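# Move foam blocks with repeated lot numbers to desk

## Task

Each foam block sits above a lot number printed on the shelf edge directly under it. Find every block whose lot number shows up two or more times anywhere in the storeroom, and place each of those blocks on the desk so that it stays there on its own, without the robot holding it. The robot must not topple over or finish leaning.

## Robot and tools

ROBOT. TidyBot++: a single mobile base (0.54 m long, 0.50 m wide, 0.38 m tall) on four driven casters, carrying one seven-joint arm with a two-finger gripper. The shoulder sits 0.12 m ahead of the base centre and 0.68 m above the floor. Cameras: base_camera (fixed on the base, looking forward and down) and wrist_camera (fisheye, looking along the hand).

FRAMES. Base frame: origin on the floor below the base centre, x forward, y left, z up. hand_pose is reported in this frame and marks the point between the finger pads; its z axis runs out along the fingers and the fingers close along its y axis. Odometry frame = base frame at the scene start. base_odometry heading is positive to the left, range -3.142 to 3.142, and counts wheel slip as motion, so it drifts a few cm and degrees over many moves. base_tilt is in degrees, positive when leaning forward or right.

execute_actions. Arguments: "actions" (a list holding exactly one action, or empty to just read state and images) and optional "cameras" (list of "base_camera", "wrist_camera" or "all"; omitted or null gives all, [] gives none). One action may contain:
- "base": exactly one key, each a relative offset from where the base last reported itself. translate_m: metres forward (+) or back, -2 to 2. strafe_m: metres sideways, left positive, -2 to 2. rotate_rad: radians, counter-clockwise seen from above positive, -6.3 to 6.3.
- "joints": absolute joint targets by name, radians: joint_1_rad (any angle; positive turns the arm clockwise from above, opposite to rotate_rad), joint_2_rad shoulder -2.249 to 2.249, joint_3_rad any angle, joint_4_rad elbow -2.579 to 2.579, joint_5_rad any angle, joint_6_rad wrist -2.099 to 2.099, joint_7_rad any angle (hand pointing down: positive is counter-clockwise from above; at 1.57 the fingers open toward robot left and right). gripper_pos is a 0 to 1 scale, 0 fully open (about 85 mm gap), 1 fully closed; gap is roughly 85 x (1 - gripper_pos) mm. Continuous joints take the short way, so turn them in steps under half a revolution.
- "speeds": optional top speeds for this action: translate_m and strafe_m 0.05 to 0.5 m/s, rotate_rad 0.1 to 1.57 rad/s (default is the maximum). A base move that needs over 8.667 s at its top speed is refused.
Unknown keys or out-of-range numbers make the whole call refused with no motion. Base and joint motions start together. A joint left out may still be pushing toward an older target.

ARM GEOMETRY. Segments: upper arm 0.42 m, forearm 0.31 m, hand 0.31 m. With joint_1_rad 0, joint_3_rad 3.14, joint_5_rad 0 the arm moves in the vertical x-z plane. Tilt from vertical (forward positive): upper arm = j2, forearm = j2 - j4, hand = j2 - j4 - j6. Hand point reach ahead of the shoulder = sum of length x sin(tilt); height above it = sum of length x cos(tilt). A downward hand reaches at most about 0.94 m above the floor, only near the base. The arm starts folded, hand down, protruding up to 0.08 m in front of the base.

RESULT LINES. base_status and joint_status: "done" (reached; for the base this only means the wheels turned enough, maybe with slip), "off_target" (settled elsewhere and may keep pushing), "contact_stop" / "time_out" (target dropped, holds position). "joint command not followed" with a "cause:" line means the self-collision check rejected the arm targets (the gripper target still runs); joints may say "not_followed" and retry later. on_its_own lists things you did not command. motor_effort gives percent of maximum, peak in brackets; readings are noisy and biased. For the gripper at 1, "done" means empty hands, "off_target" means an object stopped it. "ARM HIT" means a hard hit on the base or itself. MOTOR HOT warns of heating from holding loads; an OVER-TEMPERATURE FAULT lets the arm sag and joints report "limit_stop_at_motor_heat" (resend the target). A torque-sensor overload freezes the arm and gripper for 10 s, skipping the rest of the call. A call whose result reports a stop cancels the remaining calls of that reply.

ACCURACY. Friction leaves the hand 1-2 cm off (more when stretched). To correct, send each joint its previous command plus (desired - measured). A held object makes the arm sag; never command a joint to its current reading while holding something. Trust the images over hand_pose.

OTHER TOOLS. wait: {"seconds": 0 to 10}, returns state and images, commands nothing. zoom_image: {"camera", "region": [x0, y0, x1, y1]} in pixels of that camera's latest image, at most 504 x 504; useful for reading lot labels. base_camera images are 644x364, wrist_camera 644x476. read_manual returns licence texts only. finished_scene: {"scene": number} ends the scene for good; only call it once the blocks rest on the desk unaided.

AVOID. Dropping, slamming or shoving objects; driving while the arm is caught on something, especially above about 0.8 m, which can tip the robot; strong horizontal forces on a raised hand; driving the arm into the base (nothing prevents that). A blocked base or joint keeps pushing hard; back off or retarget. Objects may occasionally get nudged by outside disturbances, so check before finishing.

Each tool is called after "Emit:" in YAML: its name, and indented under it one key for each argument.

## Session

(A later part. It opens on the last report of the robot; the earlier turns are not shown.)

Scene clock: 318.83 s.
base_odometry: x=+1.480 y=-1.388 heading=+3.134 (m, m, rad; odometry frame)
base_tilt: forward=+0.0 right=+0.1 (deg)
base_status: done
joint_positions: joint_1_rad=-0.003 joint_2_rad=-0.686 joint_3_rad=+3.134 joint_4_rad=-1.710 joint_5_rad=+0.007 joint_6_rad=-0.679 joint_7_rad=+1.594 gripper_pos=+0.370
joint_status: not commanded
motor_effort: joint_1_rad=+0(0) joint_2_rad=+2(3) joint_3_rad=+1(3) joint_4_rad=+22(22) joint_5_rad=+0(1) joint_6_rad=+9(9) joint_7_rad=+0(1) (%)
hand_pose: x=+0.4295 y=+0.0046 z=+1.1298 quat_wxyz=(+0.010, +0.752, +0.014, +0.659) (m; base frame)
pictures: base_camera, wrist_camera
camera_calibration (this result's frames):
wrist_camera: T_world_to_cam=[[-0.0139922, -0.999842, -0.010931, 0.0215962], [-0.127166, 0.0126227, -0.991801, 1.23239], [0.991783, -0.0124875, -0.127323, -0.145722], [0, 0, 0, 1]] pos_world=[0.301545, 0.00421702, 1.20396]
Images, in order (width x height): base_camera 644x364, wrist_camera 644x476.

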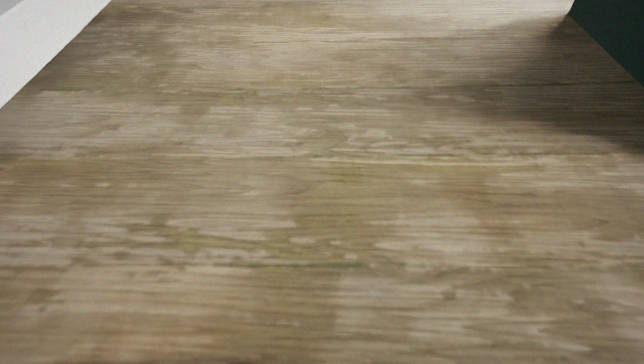

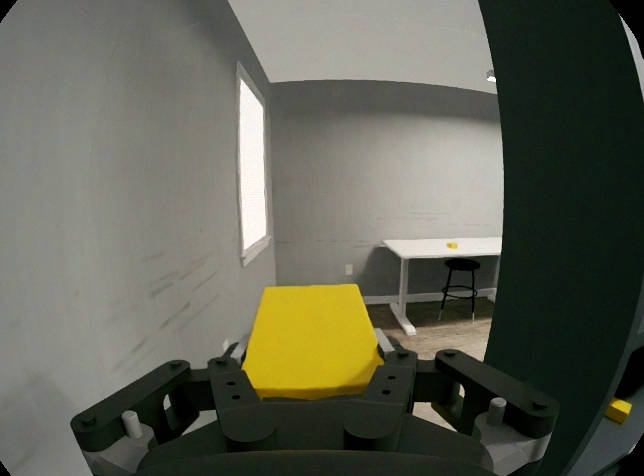

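Drive 1.75, strafe to y≈-0.35.

Emit:
execute_actions:
  actions:
    - {"base":{"translate_m":1.75},"joints":{"joint_2_rad":0.2,"joint_4_rad":-1.9,"joint_6_rad":0.3}}
  cameras: []

Emit:
execute_actions:
  actions:
    - {"base":{"strafe_m":-1.05}}

Scene clock: 326.83 s.
base_odometry: x=-0.270 y=-1.375 heading=+3.134 (m, m, rad; odometry frame)
base_tilt: forward=+0.0 right=+0.1 (deg)
base_status: done
joint_positions: joint_1_rad=-0.003 joint_2_rad=+0.191 joint_3_rad=+3.134 joint_4_rad=-1.882 joint_5_rad=+0.007 joint_6_rad=+0.275 joint_7_rad=+1.594 gripper_pos=+0.370
joint_status: all done
motor_effort: joint_1_rad=+0(0) joint_2_rad=-28(32) joint_3_rad=+0(1) joint_4_rad=+21(24) joint_5_rad=+0(0) joint_6_rad=+9(9) joint_7_rad=+0(1) (%)
hand_pose: x=+0.7778 y=+0.0081 z=+0.8734 quat_wxyz=(+0.005, +0.783, +0.016, +0.622) (m; base frame)
pictures: none
No camera images: the call's "cameras" was empty. Leave "cameras" out to get every camera's image.

Scene clock: 330.30 s.
base_odometry: x=-0.262 y=-0.325 heading=+3.134 (m, m, rad; odometry frame)
base_tilt: forward=+0.0 right=+0.1 (deg)
base_status: done
joint_positions: joint_1_rad=-0.005 joint_2_rad=+0.191 joint_3_rad=+3.134 joint_4_rad=-1.882 joint_5_rad=+0.007 joint_6_rad=+0.275 joint_7_rad=+1.594 gripper_pos=+0.370
joint_status: not commanded
motor_effort: joint_1_rad=+0(3) joint_2_rad=-30(30) joint_3_rad=+0(2) joint_4_rad=+22(23) joint_5_rad=+0(0) joint_6_rad=+9(9) joint_7_rad=+0(1) (%)
hand_pose: x=+0.7776 y=+0.0096 z=+0.8730 quat_wxyz=(+0.004, +0.783, +0.016, +0.622) (m; base frame)
pictures: base_camera, wrist_camera
camera_calibration (this result's frames):
wrist_camera: T_world_to_cam=[[-0.00518739, -0.999877, -0.0147855, 0.0252288], [-0.22172, 0.0155677, -0.974986, 1.08078], [0.975097, -0.00177941, -0.221773, -0.428199], [0, 0, 0, 1]] pos_world=[0.657296, 0.00763855, 0.959151]
Images, in order (width x height): base_camera 644x364, wrist_camera 644x476.

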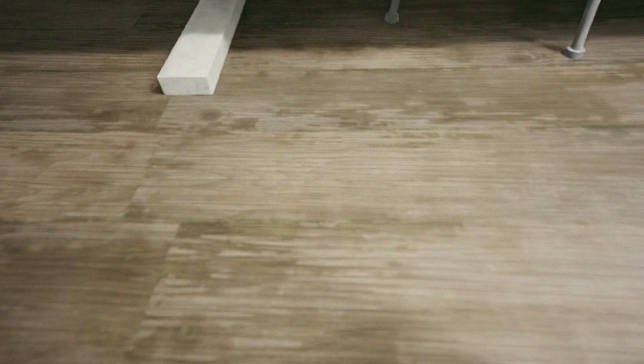

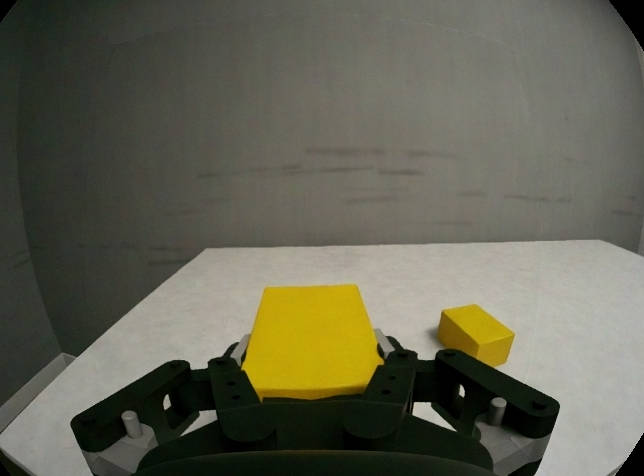

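Emit:
execute_actions:
  actions:
    - {"base":{"translate_m":0.06},"joints":{"joint_2_rad":0.41,"joint_6_rad":0.45}}
  cameras: []

Emit:
execute_actions:
  actions:
    - {"joints":{"gripper_pos":0}}
  cameras: []

Emit:
execute_actions:
  actions:
    - {"base":{"translate_m":-0.25}}
  cameras: ["wrist_camera"]

Scene clock: 335.03 s.
base_odometry: x=-0.322 y=-0.325 heading=+3.134 (m, m, rad; odometry frame)
base_tilt: forward=+0.0 right=+0.0 (deg)
base_status: done
joint_positions: joint_1_rad=-0.005 joint_2_rad=+0.406 joint_3_rad=+3.134 joint_4_rad=-1.889 joint_5_rad=+0.007 joint_6_rad=+0.430 joint_7_rad=+1.594 gripper_pos=+0.370
joint_status: all done
motor_effort: joint_1_rad=+0(1) joint_2_rad=-36(38) joint_3_rad=+0(0) joint_4_rad=+20(23) joint_5_rad=-1(0) joint_6_rad=+9(10) joint_7_rad=-1(0) (%)
hand_pose: x=+0.8184 y=+0.0101 z=+0.7703 quat_wxyz=(+0.003, +0.803, +0.016, +0.596) (m; base frame)
pictures: none
No camera images: the call's "cameras" was empty. Leave "cameras" out to get every camera's image.

Scene clock: 336.13 s.
base_odometry: x=-0.322 y=-0.325 heading=+3.134 (m, m, rad; odometry frame)
base_tilt: forward=+0.0 right=+0.1 (deg)
base_status: not commanded
joint_positions: joint_1_rad=-0.005 joint_2_rad=+0.406 joint_3_rad=+3.134 joint_4_rad=-1.889 joint_5_rad=+0.007 joint_6_rad=+0.430 joint_7_rad=+1.594 gripper_pos=+0.000
joint_status: all done
motor_effort: joint_1_rad=-1(0) joint_2_rad=-35(36) joint_3_rad=+0(1) joint_4_rad=+19(20) joint_5_rad=+0(0) joint_6_rad=+9(9) joint_7_rad=-1(0) (%)
hand_pose: x=+0.8184 y=+0.0101 z=+0.7703 quat_wxyz=(+0.003, +0.803, +0.016, +0.596) (m; base frame)
pictures: none
No camera images: the call's "cameras" was empty. Leave "cameras" out to get every camera's image.

Scene clock: 337.97 s.
base_odometry: x=-0.072 y=-0.326 heading=+3.134 (m, m, rad; odometry frame)
base_tilt: forward=+0.0 right=+0.1 (deg)
base_status: done
joint_positions: joint_1_rad=-0.005 joint_2_rad=+0.406 joint_3_rad=+3.134 joint_4_rad=-1.890 joint_5_rad=+0.007 joint_6_rad=+0.430 joint_7_rad=+1.594 gripper_pos=+0.000
joint_status: not commanded
motor_effort: joint_1_rad=+0(2) joint_2_rad=-34(38) joint_3_rad=+0(2) joint_4_rad=+19(20) joint_5_rad=+0(0) joint_6_rad=+8(9) joint_7_rad=-1(1) (%)
hand_pose: x=+0.8182 y=+0.0102 z=+0.7695 quat_wxyz=(+0.003, +0.803, +0.016, +0.596) (m; base frame)
pictures: wrist_camera
camera_calibration (this result's frames):
wrist_camera: T_world_to_cam=[[-0.00555421, -0.999861, -0.0157127, 0.0254855], [-0.286302, 0.0166452, -0.957995, 1.02858], [0.958123, -0.000822307, -0.286355, -0.427226], [0, 0, 0, 1]] pos_world=[0.703962, 0.00800968, 0.863438]
Images, in order (width x height): wrist_camera 644x476.

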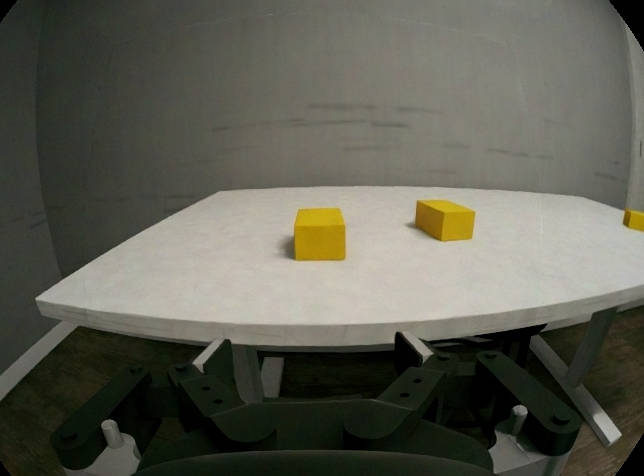

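Emit:
finished_scene:
  scene: 2

The scene is finished: the task was done.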